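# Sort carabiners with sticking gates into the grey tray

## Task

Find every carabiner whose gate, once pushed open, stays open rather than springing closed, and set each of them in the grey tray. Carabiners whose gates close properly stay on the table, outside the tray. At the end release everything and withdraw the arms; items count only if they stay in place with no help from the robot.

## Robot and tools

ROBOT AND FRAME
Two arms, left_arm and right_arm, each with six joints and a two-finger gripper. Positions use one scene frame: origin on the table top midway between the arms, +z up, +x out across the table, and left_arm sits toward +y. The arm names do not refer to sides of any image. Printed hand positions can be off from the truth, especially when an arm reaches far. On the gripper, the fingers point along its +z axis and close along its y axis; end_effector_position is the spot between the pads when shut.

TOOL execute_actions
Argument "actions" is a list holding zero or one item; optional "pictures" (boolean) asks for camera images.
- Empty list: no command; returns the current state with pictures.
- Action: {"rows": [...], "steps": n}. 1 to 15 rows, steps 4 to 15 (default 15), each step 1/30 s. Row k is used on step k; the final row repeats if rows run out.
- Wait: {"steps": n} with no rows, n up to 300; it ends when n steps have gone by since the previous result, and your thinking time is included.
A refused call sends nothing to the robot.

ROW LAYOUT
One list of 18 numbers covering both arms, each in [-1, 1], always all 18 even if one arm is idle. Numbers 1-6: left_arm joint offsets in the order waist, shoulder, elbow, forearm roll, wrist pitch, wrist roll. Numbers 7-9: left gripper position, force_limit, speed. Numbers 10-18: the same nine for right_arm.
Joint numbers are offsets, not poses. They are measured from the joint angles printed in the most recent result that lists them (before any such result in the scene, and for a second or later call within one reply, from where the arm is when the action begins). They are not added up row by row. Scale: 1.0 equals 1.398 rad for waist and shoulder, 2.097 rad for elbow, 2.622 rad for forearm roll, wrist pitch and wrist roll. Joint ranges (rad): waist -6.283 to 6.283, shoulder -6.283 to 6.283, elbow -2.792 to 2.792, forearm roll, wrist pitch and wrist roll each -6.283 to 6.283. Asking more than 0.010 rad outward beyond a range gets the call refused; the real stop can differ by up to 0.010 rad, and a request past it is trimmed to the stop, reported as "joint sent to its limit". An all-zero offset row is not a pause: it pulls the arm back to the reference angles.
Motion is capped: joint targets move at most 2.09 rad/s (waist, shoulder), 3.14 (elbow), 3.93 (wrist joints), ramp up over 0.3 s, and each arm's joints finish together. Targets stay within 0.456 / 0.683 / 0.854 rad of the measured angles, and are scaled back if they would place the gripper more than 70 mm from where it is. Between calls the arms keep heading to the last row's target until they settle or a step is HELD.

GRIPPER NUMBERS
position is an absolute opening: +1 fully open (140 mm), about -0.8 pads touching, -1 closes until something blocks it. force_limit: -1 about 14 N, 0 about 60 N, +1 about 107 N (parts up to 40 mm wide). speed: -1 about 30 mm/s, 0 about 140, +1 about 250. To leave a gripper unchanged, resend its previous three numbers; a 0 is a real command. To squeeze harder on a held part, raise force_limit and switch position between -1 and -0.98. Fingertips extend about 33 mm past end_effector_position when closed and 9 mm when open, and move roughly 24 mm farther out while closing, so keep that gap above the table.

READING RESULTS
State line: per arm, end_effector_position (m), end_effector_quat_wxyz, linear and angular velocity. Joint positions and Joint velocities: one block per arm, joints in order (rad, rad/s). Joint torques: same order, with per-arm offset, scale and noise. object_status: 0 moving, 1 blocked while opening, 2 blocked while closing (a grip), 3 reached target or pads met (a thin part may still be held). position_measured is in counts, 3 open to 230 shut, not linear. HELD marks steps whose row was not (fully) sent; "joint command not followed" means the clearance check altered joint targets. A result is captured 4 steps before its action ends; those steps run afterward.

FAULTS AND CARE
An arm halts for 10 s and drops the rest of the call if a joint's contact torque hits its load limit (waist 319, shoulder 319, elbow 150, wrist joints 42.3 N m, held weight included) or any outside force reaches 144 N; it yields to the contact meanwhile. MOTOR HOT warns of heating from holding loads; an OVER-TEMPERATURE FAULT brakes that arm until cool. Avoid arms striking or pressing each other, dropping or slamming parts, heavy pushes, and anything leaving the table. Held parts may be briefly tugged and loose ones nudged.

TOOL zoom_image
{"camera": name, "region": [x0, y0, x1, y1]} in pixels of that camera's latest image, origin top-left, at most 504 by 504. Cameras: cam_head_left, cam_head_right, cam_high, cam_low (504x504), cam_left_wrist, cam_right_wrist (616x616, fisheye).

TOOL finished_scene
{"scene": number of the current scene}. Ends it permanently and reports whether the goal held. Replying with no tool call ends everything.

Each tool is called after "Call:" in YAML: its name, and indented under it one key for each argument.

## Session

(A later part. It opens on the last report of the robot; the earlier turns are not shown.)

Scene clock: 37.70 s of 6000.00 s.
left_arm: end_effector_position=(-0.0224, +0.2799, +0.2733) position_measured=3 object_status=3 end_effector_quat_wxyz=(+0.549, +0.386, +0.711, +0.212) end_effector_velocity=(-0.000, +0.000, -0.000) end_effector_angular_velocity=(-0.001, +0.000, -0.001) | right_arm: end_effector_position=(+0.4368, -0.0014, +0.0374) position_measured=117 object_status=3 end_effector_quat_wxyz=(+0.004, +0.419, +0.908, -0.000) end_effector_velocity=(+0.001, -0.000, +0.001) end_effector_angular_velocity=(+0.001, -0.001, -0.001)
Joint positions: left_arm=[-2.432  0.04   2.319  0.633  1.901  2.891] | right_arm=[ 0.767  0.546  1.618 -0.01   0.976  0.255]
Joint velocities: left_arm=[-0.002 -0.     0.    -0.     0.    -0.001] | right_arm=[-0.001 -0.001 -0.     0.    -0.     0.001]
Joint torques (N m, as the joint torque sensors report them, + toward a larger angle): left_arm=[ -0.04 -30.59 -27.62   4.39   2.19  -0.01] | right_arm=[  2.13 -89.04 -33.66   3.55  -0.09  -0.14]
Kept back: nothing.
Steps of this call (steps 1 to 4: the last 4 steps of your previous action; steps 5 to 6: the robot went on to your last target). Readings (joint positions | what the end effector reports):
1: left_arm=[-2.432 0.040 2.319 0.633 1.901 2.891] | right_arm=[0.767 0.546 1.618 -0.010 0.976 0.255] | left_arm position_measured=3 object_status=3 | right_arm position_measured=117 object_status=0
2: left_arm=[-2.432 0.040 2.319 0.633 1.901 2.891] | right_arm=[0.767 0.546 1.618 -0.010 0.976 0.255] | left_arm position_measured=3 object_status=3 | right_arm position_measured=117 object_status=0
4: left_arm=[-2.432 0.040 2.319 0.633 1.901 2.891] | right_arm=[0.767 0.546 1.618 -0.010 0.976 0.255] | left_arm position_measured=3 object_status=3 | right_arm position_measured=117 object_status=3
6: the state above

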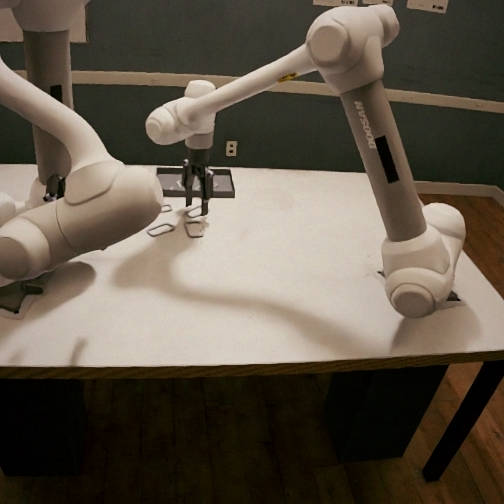

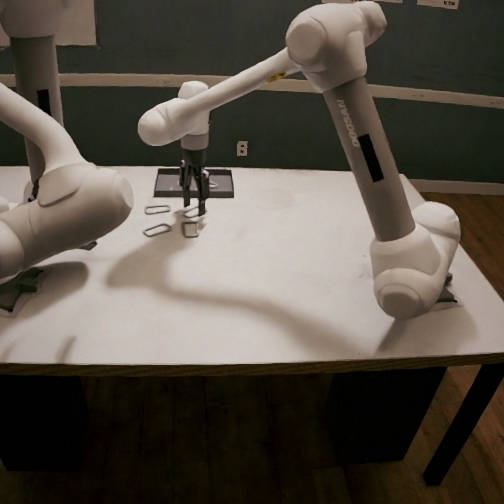

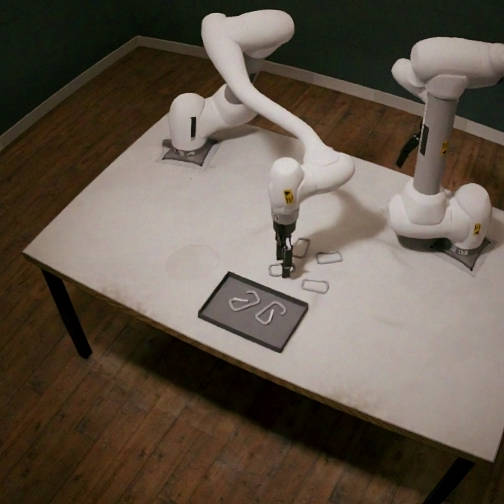

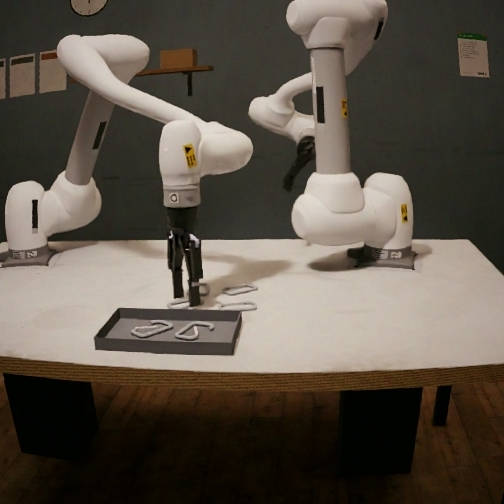

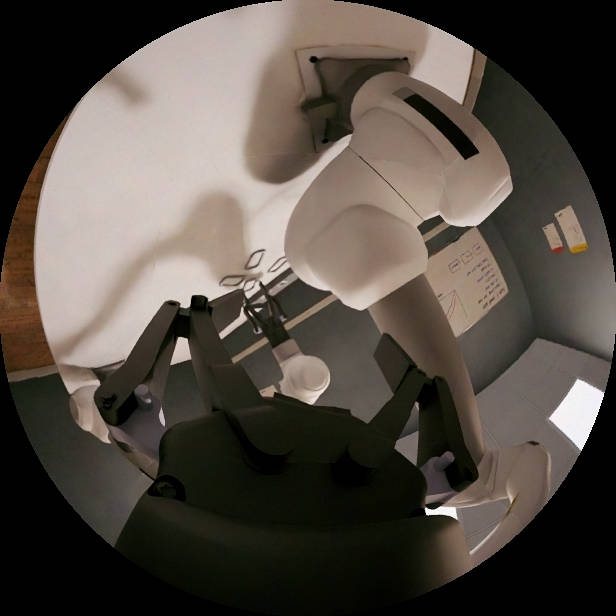

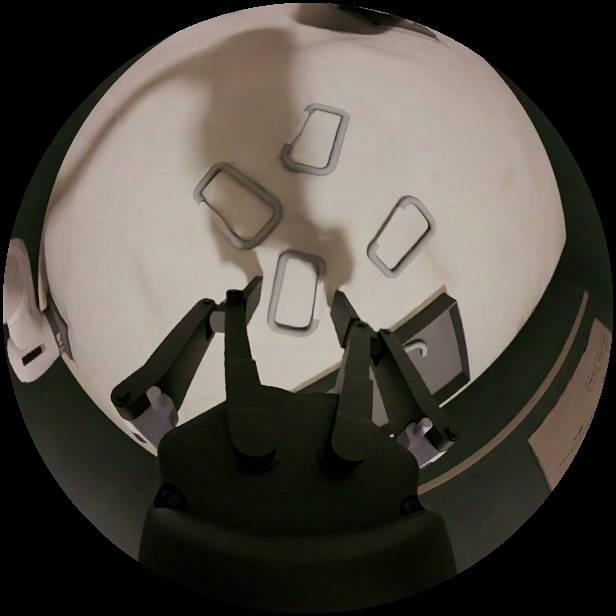

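Call:
execute_actions:
  actions:
    - {"rows":[[0,0,0,0,0,0,1,0,0,0,-0.04,-0.016,0,0.034,0,0.1,0,0],[0,0,0,0,0,0,1,0,0,0,-0.04,-0.016,0,0.034,0,0.1,0,0],[0,0,0,0,0,0,1,0,0,0,-0.04,-0.016,0,0.034,0,0.1,0,0],[0,0,0,0,0,0,1,0,0,0,-0.04,-0.016,0,0.034,0.05,0.1,0,0],[0,0,0,0,0,0,1,0,0,0,-0.04,-0.016,0,0.034,0.1,0.1,0,0],[0,0,0,0,0,0,1,0,0,0,-0.04,-0.016,0,0.034,0.15,0.1,0,0],[0,0,0,0,0,0,1,0,0,0,-0.04,-0.016,0,0.034,0.179,0.1,0,0],[0,0,0,0,0,0,1,0,0,0.051,0.0836,-0.137,0,0.0657,0.179,0.1,0,0]],"steps":15}

Call:
execute_actions:
  actions:
    - {"steps":14}
  pictures: true

Call:
zoom_image:
  camera: "cam_right_wrist"
  region: [220,210,400,390]

Scene clock: 38.60 s of 6000.00 s.
left_arm: end_effector_position=(-0.0224, +0.2799, +0.2733) position_measured=3 object_status=3 end_effector_quat_wxyz=(+0.549, +0.386, +0.711, +0.212) end_effector_velocity=(+0.000, -0.000, +0.000) end_effector_angular_velocity=(-0.002, +0.000, +0.001) | right_arm: end_effector_position=(+0.4366, +0.0053, +0.0930) position_measured=117 object_status=3 end_effector_quat_wxyz=(+0.004, +0.531, +0.847, -0.001) end_effector_velocity=(+0.043, +0.296, -0.017) end_effector_angular_velocity=(-0.022, +0.010, -0.971)
Joint positions: left_arm=[-2.432  0.04   2.319  0.633  1.901  2.891] | right_arm=[ 0.772  0.508  1.564 -0.01   1.072  0.515]
Joint velocities: left_arm=[ 0.001 -0.    -0.     0.     0.    -0.002] | right_arm=[ 0.17   0.415 -0.636 -0.     0.255  1.139]
Joint torques (N m, as the joint torque sensors report them, + toward a larger angle): left_arm=[ -0.16 -30.89 -27.64   4.34   2.26  -0.03] | right_arm=[ 14.27 -52.66 -42.6    5.09  -0.98  -0.8 ]
Steps of this call (steps 1 to 15: the robot went on to your last target; step 16: nothing new was sent; steps 17 to 27: the first 11 steps of this action). Readings (joint positions | what the end effector reports):
17: left_arm=[-2.432 0.040 2.319 0.633 1.901 2.891] | right_arm=[0.767 0.546 1.618 -0.010 0.977 0.255] | left_arm position_measured=3 object_status=3 | right_arm position_measured=117 object_status=3
18: left_arm=[-2.432 0.040 2.319 0.633 1.901 2.891] | right_arm=[0.767 0.542 1.616 -0.010 0.983 0.255] | left_arm position_measured=3 object_status=3 | right_arm position_measured=117 object_status=3
20: left_arm=[-2.432 0.040 2.319 0.633 1.901 2.891] | right_arm=[0.767 0.517 1.601 -0.010 1.022 0.255] | left_arm position_measured=3 object_status=3 | right_arm position_measured=117 object_status=3
24: left_arm=[-2.432 0.040 2.319 0.633 1.901 2.891] | right_arm=[0.767 0.494 1.587 -0.010 1.059 0.352] | left_arm position_measured=3 object_status=3 | right_arm position_measured=117 object_status=3
27: the state above

Scene clock: 39.07 s of 6000.00 s.
left_arm: end_effector_position=(-0.0224, +0.2799, +0.2733) position_measured=3 object_status=3 end_effector_quat_wxyz=(+0.549, +0.386, +0.711, +0.212) end_effector_velocity=(-0.000, -0.000, -0.000) end_effector_angular_velocity=(+0.001, -0.001, -0.000) | right_arm: end_effector_position=(+0.4435, +0.1170, +0.0795) position_measured=117 object_status=3 end_effector_quat_wxyz=(+0.005, +0.590, +0.807, +0.000) end_effector_velocity=(+0.000, +0.005, -0.001) end_effector_angular_velocity=(+0.000, +0.000, -0.008)
Joint positions: left_arm=[-2.432  0.04   2.319  0.633  1.901  2.891] | right_arm=[ 0.838  0.662  1.332 -0.01   1.148  0.723]
Joint velocities: left_arm=[-0.     0.001  0.     0.    -0.     0.   ] | right_arm=[ 0.003  0.007 -0.01   0.001  0.003  0.01 ]
Joint torques (N m, as the joint torque sensors report them, + toward a larger angle): left_arm=[ -0.2  -30.95 -27.81   4.3    2.17   0.05] | right_arm=[   0.76 -104.95  -35.8     4.21   -0.25    0.03]
Kept back: nothing.
Steps of this call (steps 1 to 4: the last 4 steps of your previous action; steps 5 to 14: the robot went on to your last target). Readings (joint positions | what the end effector reports):
1: left_arm=[-2.432 0.040 2.319 0.633 1.901 2.891] | right_arm=[0.780 0.526 1.536 -0.010 1.082 0.547] | left_arm position_measured=3 object_status=3 | right_arm position_measured=117 object_status=3
2: left_arm=[-2.432 0.040 2.319 0.633 1.901 2.891] | right_arm=[0.790 0.549 1.501 -0.010 1.093 0.571] | left_arm position_measured=3 object_status=3 | right_arm position_measured=117 object_status=3
4: left_arm=[-2.432 0.040 2.319 0.633 1.901 2.891] | right_arm=[0.807 0.591 1.440 -0.010 1.112 0.621] | left_arm position_measured=3 object_status=3 | right_arm position_measured=117 object_status=3
8: left_arm=[-2.432 0.040 2.319 0.633 1.901 2.891] | right_arm=[0.833 0.651 1.349 -0.010 1.142 0.706] | left_arm position_measured=3 object_status=3 | right_arm position_measured=117 object_status=3
14: the state above

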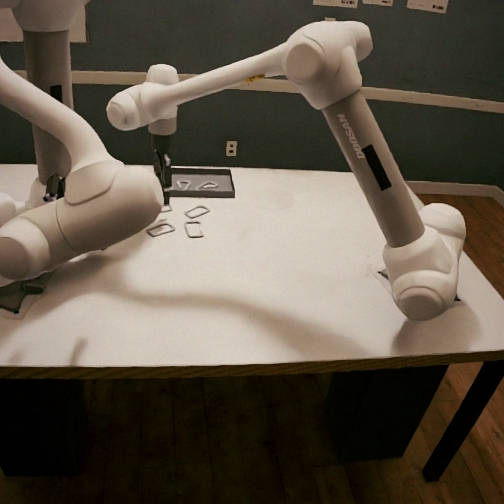

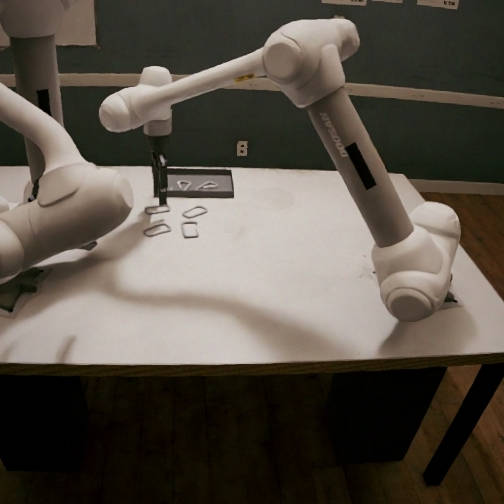

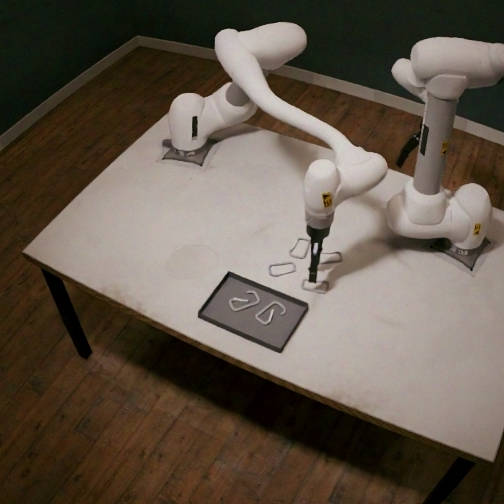

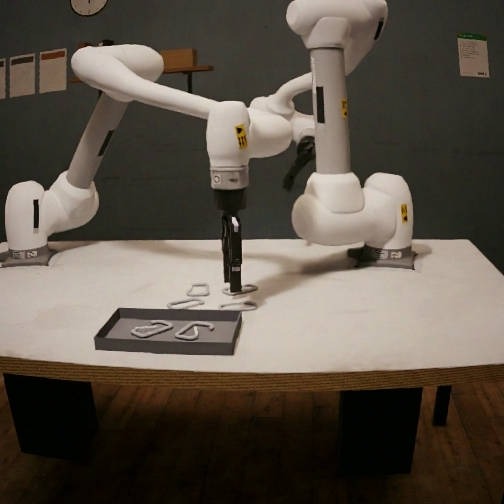

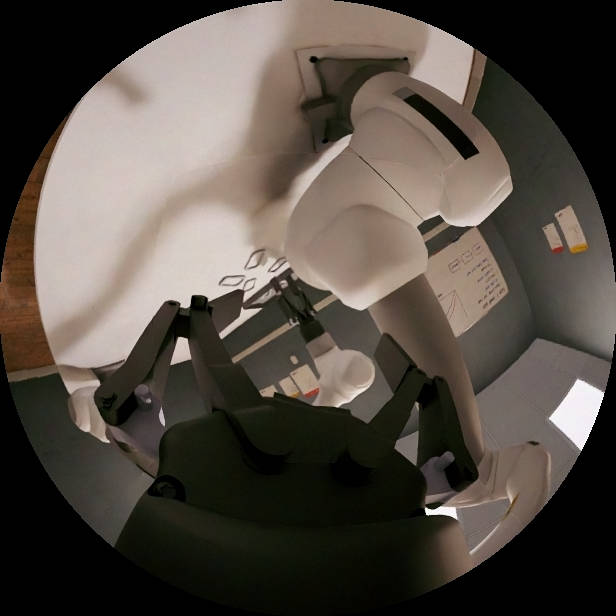

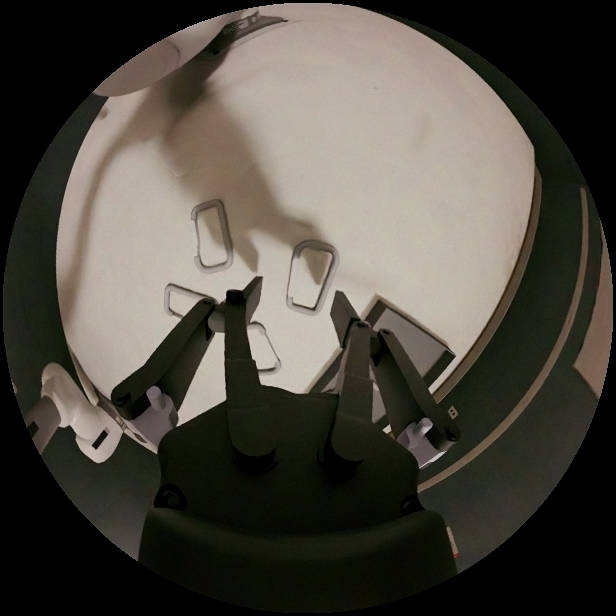

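Region (220, 210, 400, 390) of cam_right_wrist's 616x616 image, scaled by 2.800, with more detail than that image has.

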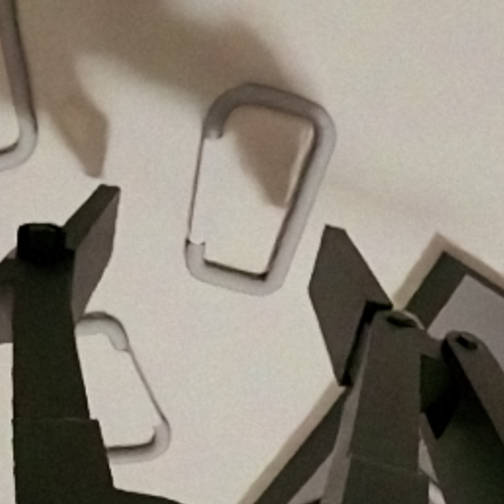

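Call:
execute_actions:
  actions:
    - {"rows":[[0,0,0,0,0,0,1,0,0,0.0015,0.0295,-0.0114,0,-0.0068,0,0.1,0,0]],"steps":14}
  pictures: true

Call:
zoom_image:
  camera: "cam_right_wrist"
  region: [220,210,400,390]

Scene clock: 39.93 s of 6000.00 s.
left_arm: end_effector_position=(-0.0224, +0.2799, +0.2733) position_measured=3 object_status=3 end_effector_quat_wxyz=(+0.549, +0.386, +0.711, +0.212) end_effector_velocity=(-0.000, -0.000, +0.000) end_effector_angular_velocity=(-0.001, -0.000, -0.001) | right_arm: end_effector_position=(+0.4500, +0.1314, +0.0550) position_measured=117 object_status=3 end_effector_quat_wxyz=(+0.005, +0.590, +0.808, +0.000) end_effector_velocity=(+0.001, +0.003, -0.007) end_effector_angular_velocity=(+0.000, +0.001, +0.002)
Joint positions: left_arm=[-2.432  0.04   2.319  0.633  1.901  2.891] | right_arm=[ 0.84   0.703  1.308 -0.01   1.131  0.723]
Joint velocities: left_arm=[-0.     0.    -0.     0.001  0.    -0.   ] | right_arm=[ 0.     0.01  -0.005  0.001 -0.005 -0.002]
Joint torques (N m, as the joint torque sensors report them, + toward a larger angle): left_arm=[  0.32 -30.98 -27.68   4.33   2.16   0.13] | right_arm=[   2.1  -108.83  -37.71    4.07   -0.17   -0.41]
Steps of this call (steps 1 to 16: the robot went on to your last target; steps 17 to 26: the first 10 steps of this action). Readings (joint positions | what the end effector reports):
17: left_arm=[-2.432 0.040 2.319 0.633 1.901 2.891] | right_arm=[0.838 0.663 1.331 -0.010 1.149 0.724] | left_arm position_measured=3 object_status=3 | right_arm position_measured=117 object_status=3
18: left_arm=[-2.432 0.040 2.319 0.633 1.901 2.891] | right_arm=[0.838 0.666 1.329 -0.010 1.148 0.724] | left_arm position_measured=3 object_status=3 | right_arm position_measured=117 object_status=3
20: left_arm=[-2.432 0.040 2.319 0.633 1.901 2.891] | right_arm=[0.839 0.687 1.317 -0.010 1.138 0.724] | left_arm position_measured=3 object_status=3 | right_arm position_measured=117 object_status=3
24: left_arm=[-2.432 0.040 2.319 0.633 1.901 2.891] | right_arm=[0.840 0.702 1.309 -0.010 1.131 0.724] | left_arm position_measured=3 object_status=3 | right_arm position_measured=117 object_status=3
26: the state above

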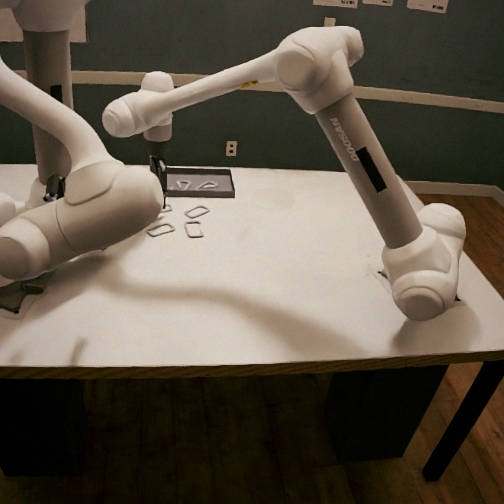

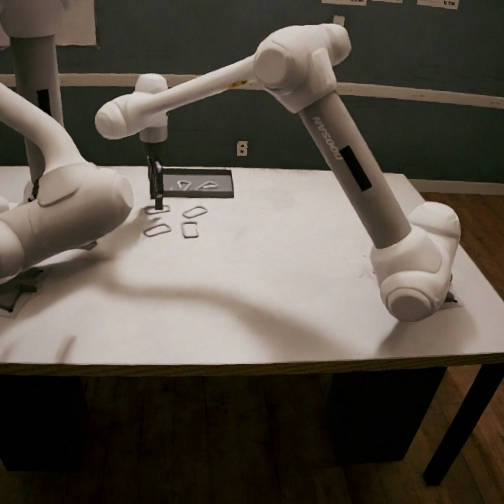

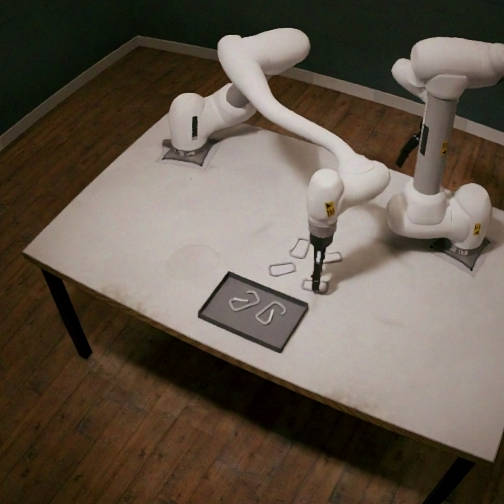

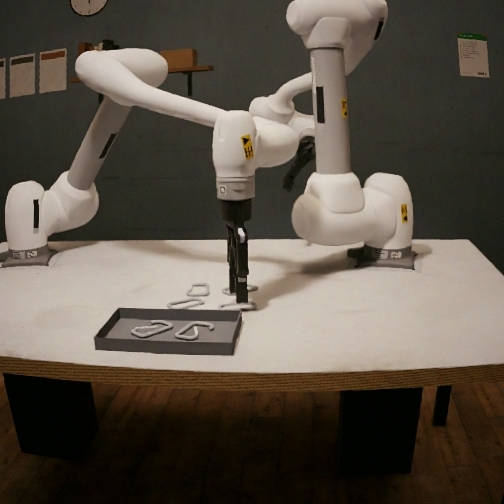

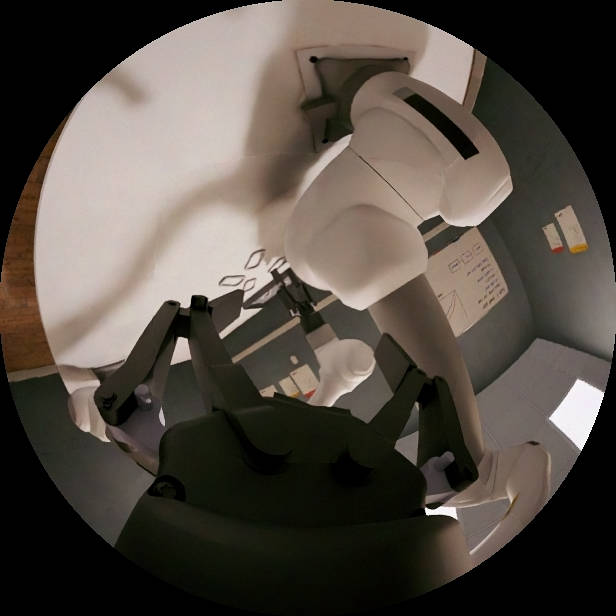

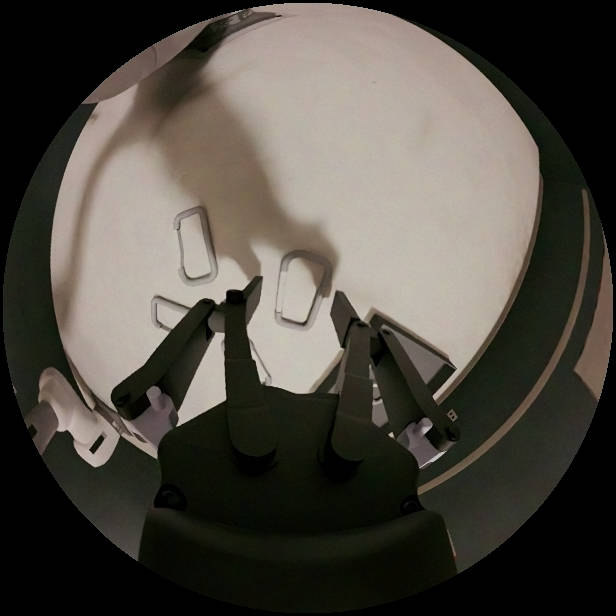

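Region (220, 210, 400, 390) of cam_right_wrist's 616x616 image, scaled by 2.800, with more detail than that image has.

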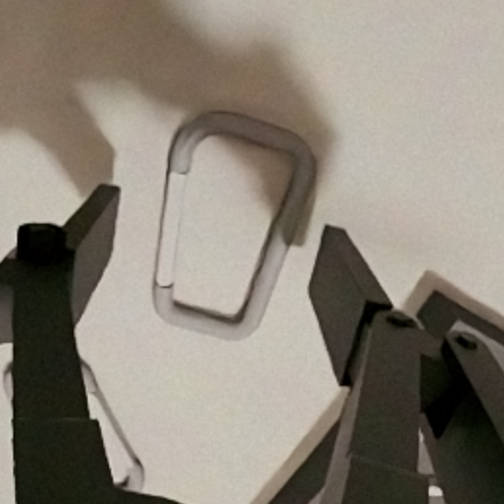

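Call:
execute_actions:
  actions:
    - {"rows":[[0,0,0,0,0,0,1,0,0,0.0032,0.0142,-0.0002,0,-0.0074,0.002,0.1,0,0]],"steps":14}

Call:
execute_actions:
  actions:
    - {"rows":[[0,0,0,0,0,0,1,0,0,0,0,0,0,0,0,-0.5,-0.5,0]],"steps":15}

Call:
execute_actions:
  actions:
    - {"steps":8}
  pictures: true

Call:
zoom_image:
  camera: "cam_right_wrist"
  region: [220,210,400,390]

Call:
execute_actions:
  actions:
    - {"rows":[[0,0,0,0,0,0,1,0,0,0,0,0,0,0,0,0.1,0,0]],"steps":15}

Call:
execute_actions:
  actions:
    - {"steps":6}
  pictures: true

Call:
zoom_image:
  camera: "cam_right_wrist"
  region: [220,210,400,390]

Scene clock: 40.70 s of 6000.00 s.
left_arm: end_effector_position=(-0.0224, +0.2799, +0.2733) position_measured=3 object_status=3 end_effector_quat_wxyz=(+0.549, +0.386, +0.711, +0.212) end_effector_velocity=(+0.000, -0.000, +0.000) end_effector_angular_velocity=(+0.001, -0.001, -0.000) | right_arm: end_effector_position=(+0.4488, +0.1371, +0.0374) position_measured=117 object_status=3 end_effector_quat_wxyz=(+0.005, +0.590, +0.808, +0.000) end_effector_velocity=(-0.000, +0.001, -0.003) end_effector_angular_velocity=(+0.000, -0.000, -0.001)
Joint positions: left_arm=[-2.432  0.04   2.319  0.633  1.901  2.891] | right_arm=[ 0.845  0.722  1.308 -0.01   1.112  0.728]
Joint velocities: left_arm=[ 0.001  0.    -0.     0.001  0.     0.002] | right_arm=[ 0.001  0.004 -0.    -0.    -0.004  0.002]
Joint torques (N m, as the joint torque sensors report them, + toward a larger angle): left_arm=[ -0.44 -30.72 -27.84   4.41   2.27   0.06] | right_arm=[   1.94 -108.    -36.02    3.98    0.08   -0.26]
Steps of this call (steps 1 to 4: the last 4 steps of your previous action; steps 5 to 13: the robot went on to your last target; steps 14 to 23: the first 10 steps of this action). Readings (joint positions | what the end effector reports):
14: left_arm=[-2.432 0.040 2.319 0.633 1.901 2.891] | right_arm=[0.840 0.703 1.308 -0.010 1.130 0.723] | left_arm position_measured=3 object_status=3 | right_arm position_measured=117 object_status=3
15: left_arm=[-2.432 0.040 2.319 0.633 1.901 2.891] | right_arm=[0.841 0.706 1.307 -0.010 1.127 0.723] | left_arm position_measured=3 object_status=3 | right_arm position_measured=117 object_status=3
17: left_arm=[-2.432 0.040 2.319 0.633 1.901 2.891] | right_arm=[0.843 0.717 1.308 -0.010 1.117 0.726] | left_arm position_measured=3 object_status=3 | right_arm position_measured=117 object_status=3
21: left_arm=[-2.432 0.040 2.319 0.633 1.901 2.891] | right_arm=[0.844 0.722 1.308 -0.010 1.112 0.728] | left_arm position_measured=3 object_status=3 | right_arm position_measured=117 object_status=3
23: the state above

Scene clock: 41.20 s of 6000.00 s.
left_arm: end_effector_position=(-0.0224, +0.2799, +0.2733) position_measured=3 object_status=3 end_effector_quat_wxyz=(+0.549, +0.386, +0.711, +0.212) end_effector_velocity=(+0.000, +0.000, -0.000) end_effector_angular_velocity=(-0.000, -0.000, +0.001) | right_arm: end_effector_position=(+0.4488, +0.1373, +0.0373) position_measured=152 object_status=0 end_effector_quat_wxyz=(+0.005, +0.590, +0.808, +0.000) end_effector_velocity=(-0.000, -0.000, +0.001) end_effector_angular_velocity=(+0.001, -0.000, +0.001)
Joint positions: left_arm=[-2.432  0.04   2.319  0.633  1.901  2.891] | right_arm=[ 0.845  0.723  1.308 -0.01   1.111  0.729]
Joint velocities: left_arm=[ 0.001  0.001 -0.    -0.     0.    -0.001] | right_arm=[ 0.    -0.001  0.001 -0.     0.    -0.001]
Joint torques (N m, as the joint torque sensors report them, + toward a larger angle): left_arm=[ -0.23 -31.45 -27.89   4.39   2.3    0.02] | right_arm=[  3.5  -98.2  -30.58   4.1   -0.08  -0.35]
Steps of this call (steps 1 to 4: the last 4 steps of your previous action; steps 5 to 15: the first 11 steps of this action, its rows measured from where the robot was after step 4). Readings (joint positions | what the end effector reports):
4: left_arm=[-2.432 0.040 2.319 0.633 1.901 2.891] | right_arm=[0.845 0.723 1.308 -0.010 1.111 0.729] | left_arm position_measured=3 object_status=3 | right_arm position_measured=117 object_status=3
5: left_arm=[-2.432 0.040 2.319 0.633 1.901 2.891] | right_arm=[0.845 0.723 1.308 -0.010 1.111 0.729] | left_arm position_measured=3 object_status=3 | right_arm position_measured=117 object_status=0
6: left_arm=[-2.432 0.040 2.319 0.633 1.901 2.891] | right_arm=[0.845 0.723 1.308 -0.010 1.111 0.729] | left_arm position_measured=3 object_status=3 | right_arm position_measured=119 object_status=0
8: left_arm=[-2.432 0.040 2.319 0.633 1.901 2.891] | right_arm=[0.845 0.723 1.308 -0.010 1.111 0.729] | left_arm position_measured=3 object_status=3 | right_arm position_measured=134 object_status=0
12: left_arm=[-2.432 0.040 2.319 0.633 1.901 2.891] | right_arm=[0.845 0.723 1.308 -0.010 1.111 0.729] | left_arm position_measured=3 object_status=3 | right_arm position_measured=152 object_status=0
15: the state above

Scene clock: 41.47 s of 6000.00 s.
left_arm: end_effector_position=(-0.0224, +0.2799, +0.2733) position_measured=3 object_status=3 end_effector_quat_wxyz=(+0.549, +0.386, +0.711, +0.212) end_effector_velocity=(+0.000, -0.000, -0.000) end_effector_angular_velocity=(+0.000, -0.000, +0.000) | right_arm: end_effector_position=(+0.4488, +0.1373, +0.0372) position_measured=152 object_status=2 end_effector_quat_wxyz=(+0.005, +0.590, +0.808, +0.000) end_effector_velocity=(-0.000, -0.000, -0.000) end_effector_angular_velocity=(-0.000, +0.000, +0.001)
Joint positions: left_arm=[-2.432  0.04   2.319  0.633  1.901  2.891] | right_arm=[ 0.845  0.723  1.308 -0.01   1.111  0.729]
Joint velocities: left_arm=[ 0.  0. -0. -0. -0. -0.] | right_arm=[-0.     0.     0.     0.    -0.    -0.001]
Joint torques (N m, as the joint torque sensors report them, + toward a larger angle): left_arm=[  0.02 -31.05 -27.6    4.24   2.37  -0.05] | right_arm=[  3.33 -95.06 -28.18   4.04   0.18  -0.28]
Kept back: nothing.
Steps of this call (steps 1 to 4: the last 4 steps of your previous action; steps 5 to 8: the robot went on to your last target). Readings (joint positions | what the end effector reports):
1: left_arm=[-2.432 0.040 2.319 0.633 1.901 2.891] | right_arm=[0.845 0.723 1.308 -0.010 1.111 0.729] | left_arm position_measured=3 object_status=3 | right_arm position_measured=152 object_status=0
2: left_arm=[-2.432 0.040 2.319 0.633 1.901 2.891] | right_arm=[0.845 0.723 1.308 -0.010 1.111 0.729] | left_arm position_measured=3 object_status=3 | right_arm position_measured=152 object_status=0
4: left_arm=[-2.432 0.040 2.319 0.633 1.901 2.891] | right_arm=[0.845 0.723 1.308 -0.010 1.111 0.729] | left_arm position_measured=3 object_status=3 | right_arm position_measured=152 object_status=2
8: the state above

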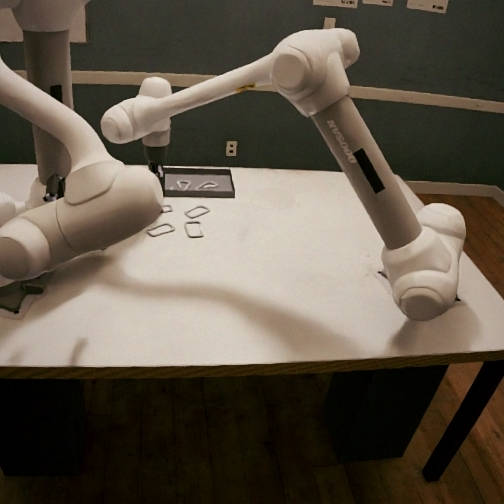

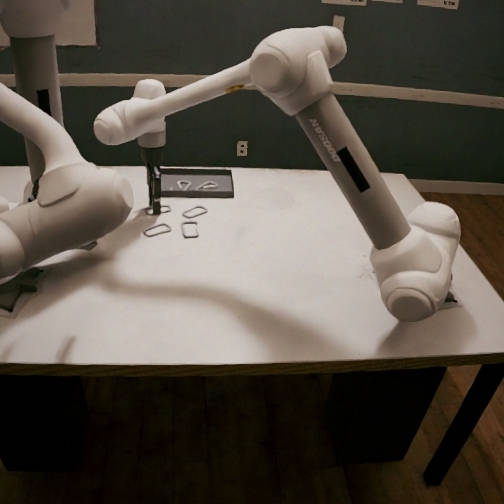

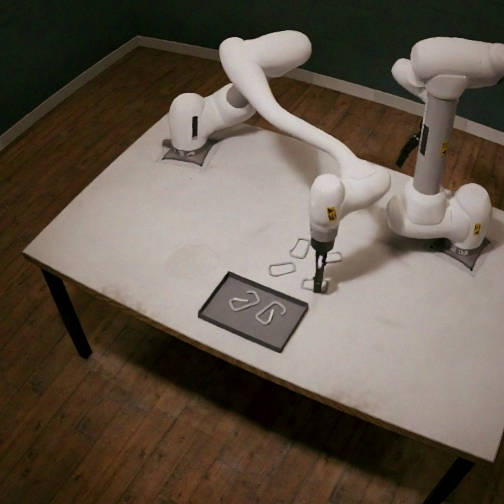

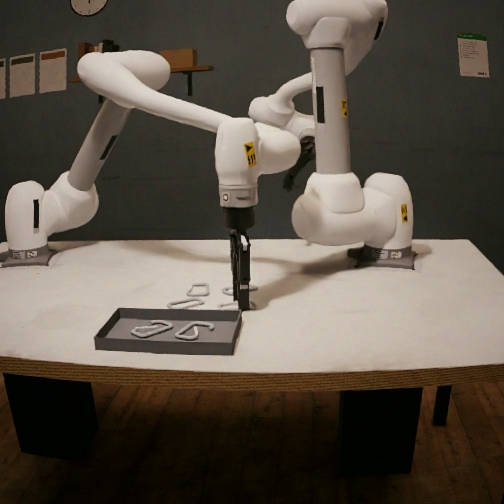

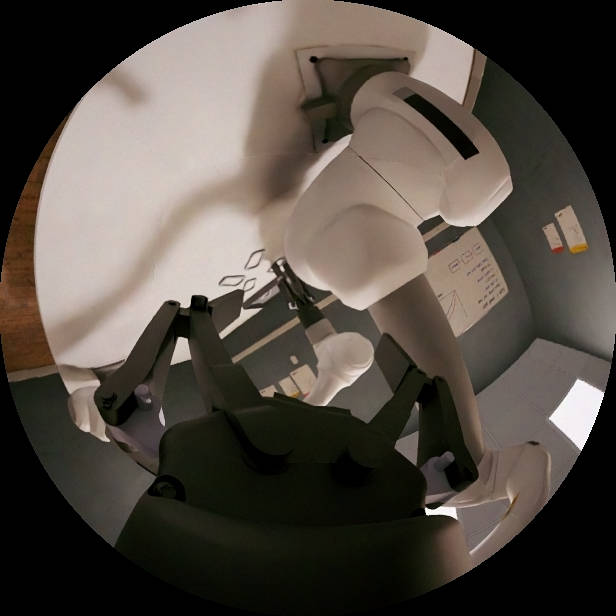

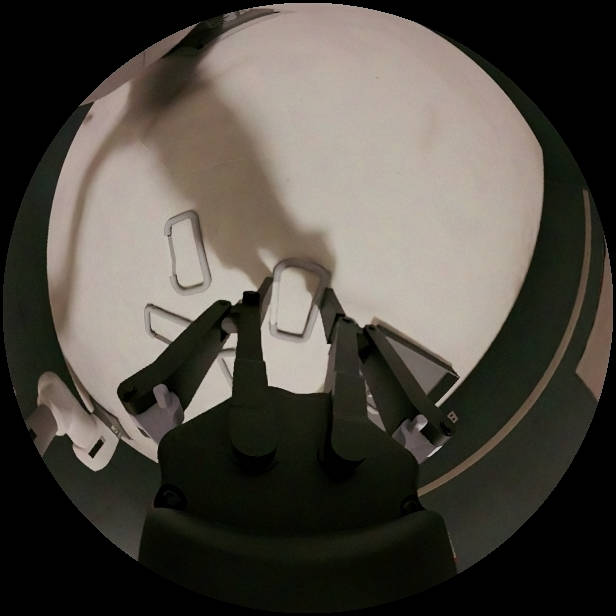

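Region (220, 210, 400, 390) of cam_right_wrist's 616x616 image, scaled by 2.800, with more detail than that image has.

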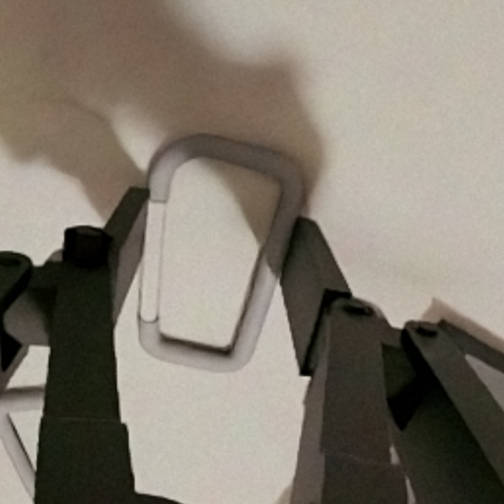

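Scene clock: 41.83 s of 6000.00 s.
left_arm: end_effector_position=(-0.0224, +0.2799, +0.2733) position_measured=3 object_status=3 end_effector_quat_wxyz=(+0.549, +0.386, +0.711, +0.212) end_effector_velocity=(+0.001, -0.000, +0.000) end_effector_angular_velocity=(-0.000, +0.000, +0.002) | right_arm: end_effector_position=(+0.4488, +0.1372, +0.0372) position_measured=117 object_status=0 end_effector_quat_wxyz=(+0.005, +0.590, +0.808, +0.000) end_effector_velocity=(-0.000, +0.001, +0.001) end_effector_angular_velocity=(+0.001, -0.001, +0.001)
Joint positions: left_arm=[-2.432  0.04   2.319  0.633  1.901  2.891] | right_arm=[ 0.845  0.723  1.308 -0.01   1.111  0.729]
Joint velocities: left_arm=[ 0.002 -0.    -0.     0.    -0.     0.   ] | right_arm=[ 0.    -0.001 -0.    -0.    -0.    -0.   ]
Joint torques (N m, as the joint torque sensors report them, + toward a larger angle): left_arm=[ -0.12 -30.61 -27.48   4.29   2.27  -0.03] | right_arm=[   4.37 -107.43  -35.21    3.93   -0.24   -0.23]
Steps of this call (steps 1 to 11: the first 11 steps of this action). Readings (joint positions | what the end effector reports):
1: left_arm=[-2.432 0.040 2.319 0.633 1.901 2.891] | right_arm=[0.845 0.723 1.308 -0.010 1.111 0.729] | left_arm position_measured=3 object_status=3 | right_arm position_measured=152 object_status=0
2: left_arm=[-2.432 0.040 2.319 0.633 1.901 2.891] | right_arm=[0.845 0.723 1.308 -0.010 1.111 0.729] | left_arm position_measured=3 object_status=3 | right_arm position_measured=152 object_status=0
4: left_arm=[-2.432 0.040 2.319 0.633 1.901 2.891] | right_arm=[0.845 0.723 1.308 -0.010 1.111 0.729] | left_arm position_measured=3 object_status=3 | right_arm position_measured=135 object_status=0
8: left_arm=[-2.432 0.040 2.319 0.633 1.901 2.891] | right_arm=[0.845 0.723 1.308 -0.010 1.111 0.729] | left_arm position_measured=3 object_status=3 | right_arm position_measured=117 object_status=0
11: the state above

Scene clock: 42.03 s of 6000.00 s.
left_arm: end_effector_position=(-0.0224, +0.2799, +0.2733) position_measured=3 object_status=3 end_effector_quat_wxyz=(+0.549, +0.386, +0.711, +0.212) end_effector_velocity=(+0.001, +0.000, +0.000) end_effector_angular_velocity=(-0.001, +0.000, +0.003) | right_arm: end_effector_position=(+0.4488, +0.1373, +0.0372) position_measured=117 object_status=3 end_effector_quat_wxyz=(+0.005, +0.590, +0.808, +0.000) end_effector_velocity=(+0.001, +0.000, +0.001) end_effector_angular_velocity=(+0.001, -0.001, +0.000)
Joint positions: left_arm=[-2.432  0.04   2.319  0.633  1.901  2.891] | right_arm=[ 0.845  0.723  1.308 -0.01   1.111  0.729]
Joint velocities: left_arm=[ 0.002 -0.     0.    -0.     0.    -0.001] | right_arm=[-0.001 -0.001 -0.001 -0.001 -0.    -0.   ]
Joint torques (N m, as the joint torque sensors report them, + toward a larger angle): left_arm=[ -0.2  -31.36 -27.7    4.44   2.3   -0.01] | right_arm=[   3.26 -108.25  -35.61    4.13   -0.09   -0.25]
Kept back: nothing.
Steps of this call (steps 1 to 4: the last 4 steps of your previous action; steps 5 to 6: the robot went on to your last target). Readings (joint positions | what the end effector reports):
1: left_arm=[-2.432 0.040 2.319 0.633 1.901 2.891] | right_arm=[0.845 0.723 1.308 -0.010 1.111 0.729] | left_arm position_measured=3 object_status=3 | right_arm position_measured=117 object_status=0
2: left_arm=[-2.432 0.040 2.319 0.633 1.901 2.891] | right_arm=[0.845 0.723 1.308 -0.010 1.111 0.729] | left_arm position_measured=3 object_status=3 | right_arm position_measured=117 object_status=0
4: left_arm=[-2.432 0.040 2.319 0.633 1.901 2.891] | right_arm=[0.845 0.723 1.308 -0.010 1.111 0.729] | left_arm position_measured=3 object_status=3 | right_arm position_measured=117 object_status=3
6: the state above

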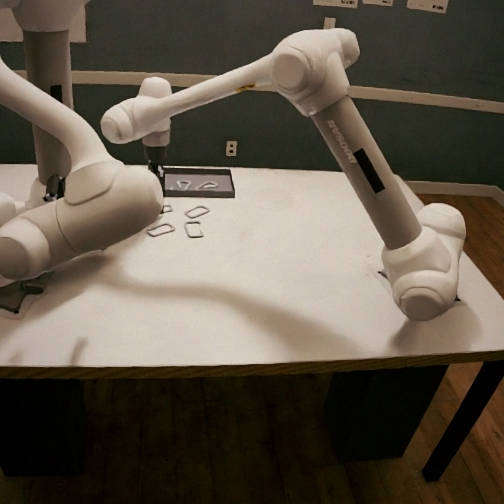

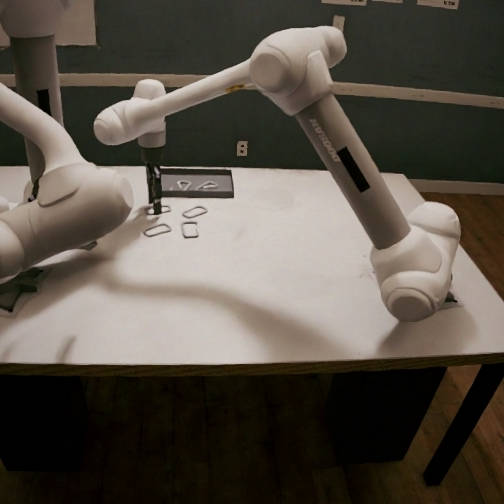

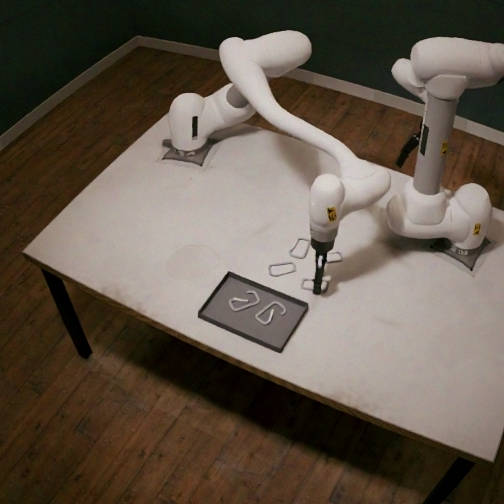

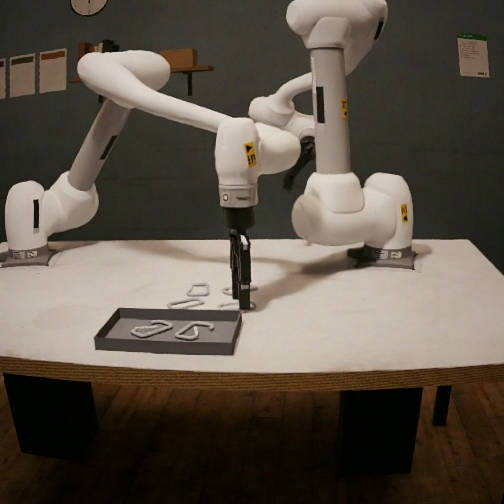

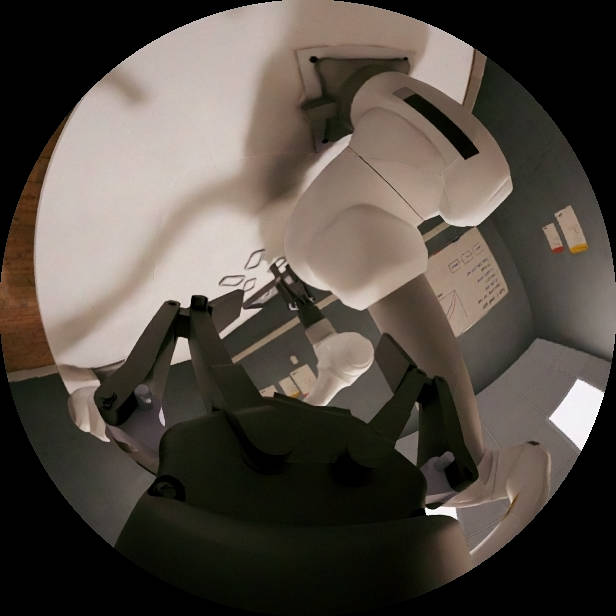

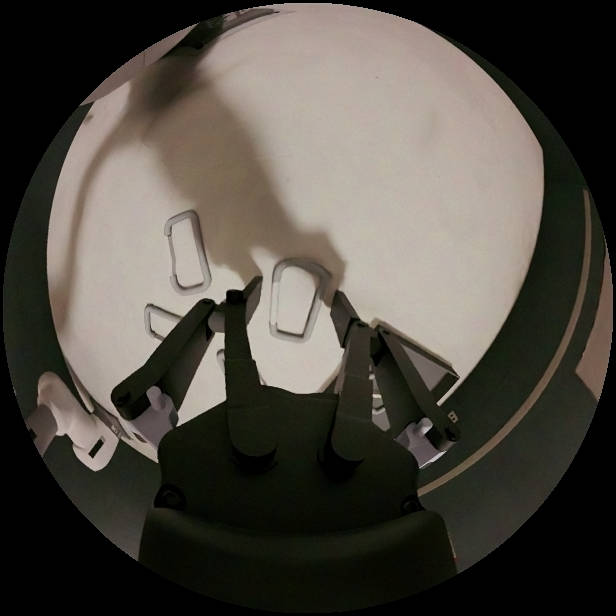

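Region (220, 210, 400, 390) of cam_right_wrist's 616x616 image, scaled by 2.800, with more detail than that image has.

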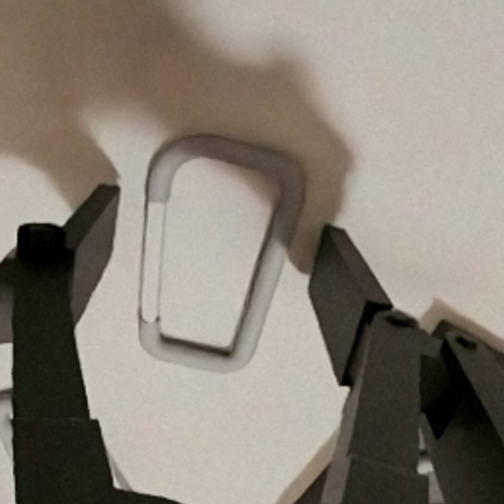

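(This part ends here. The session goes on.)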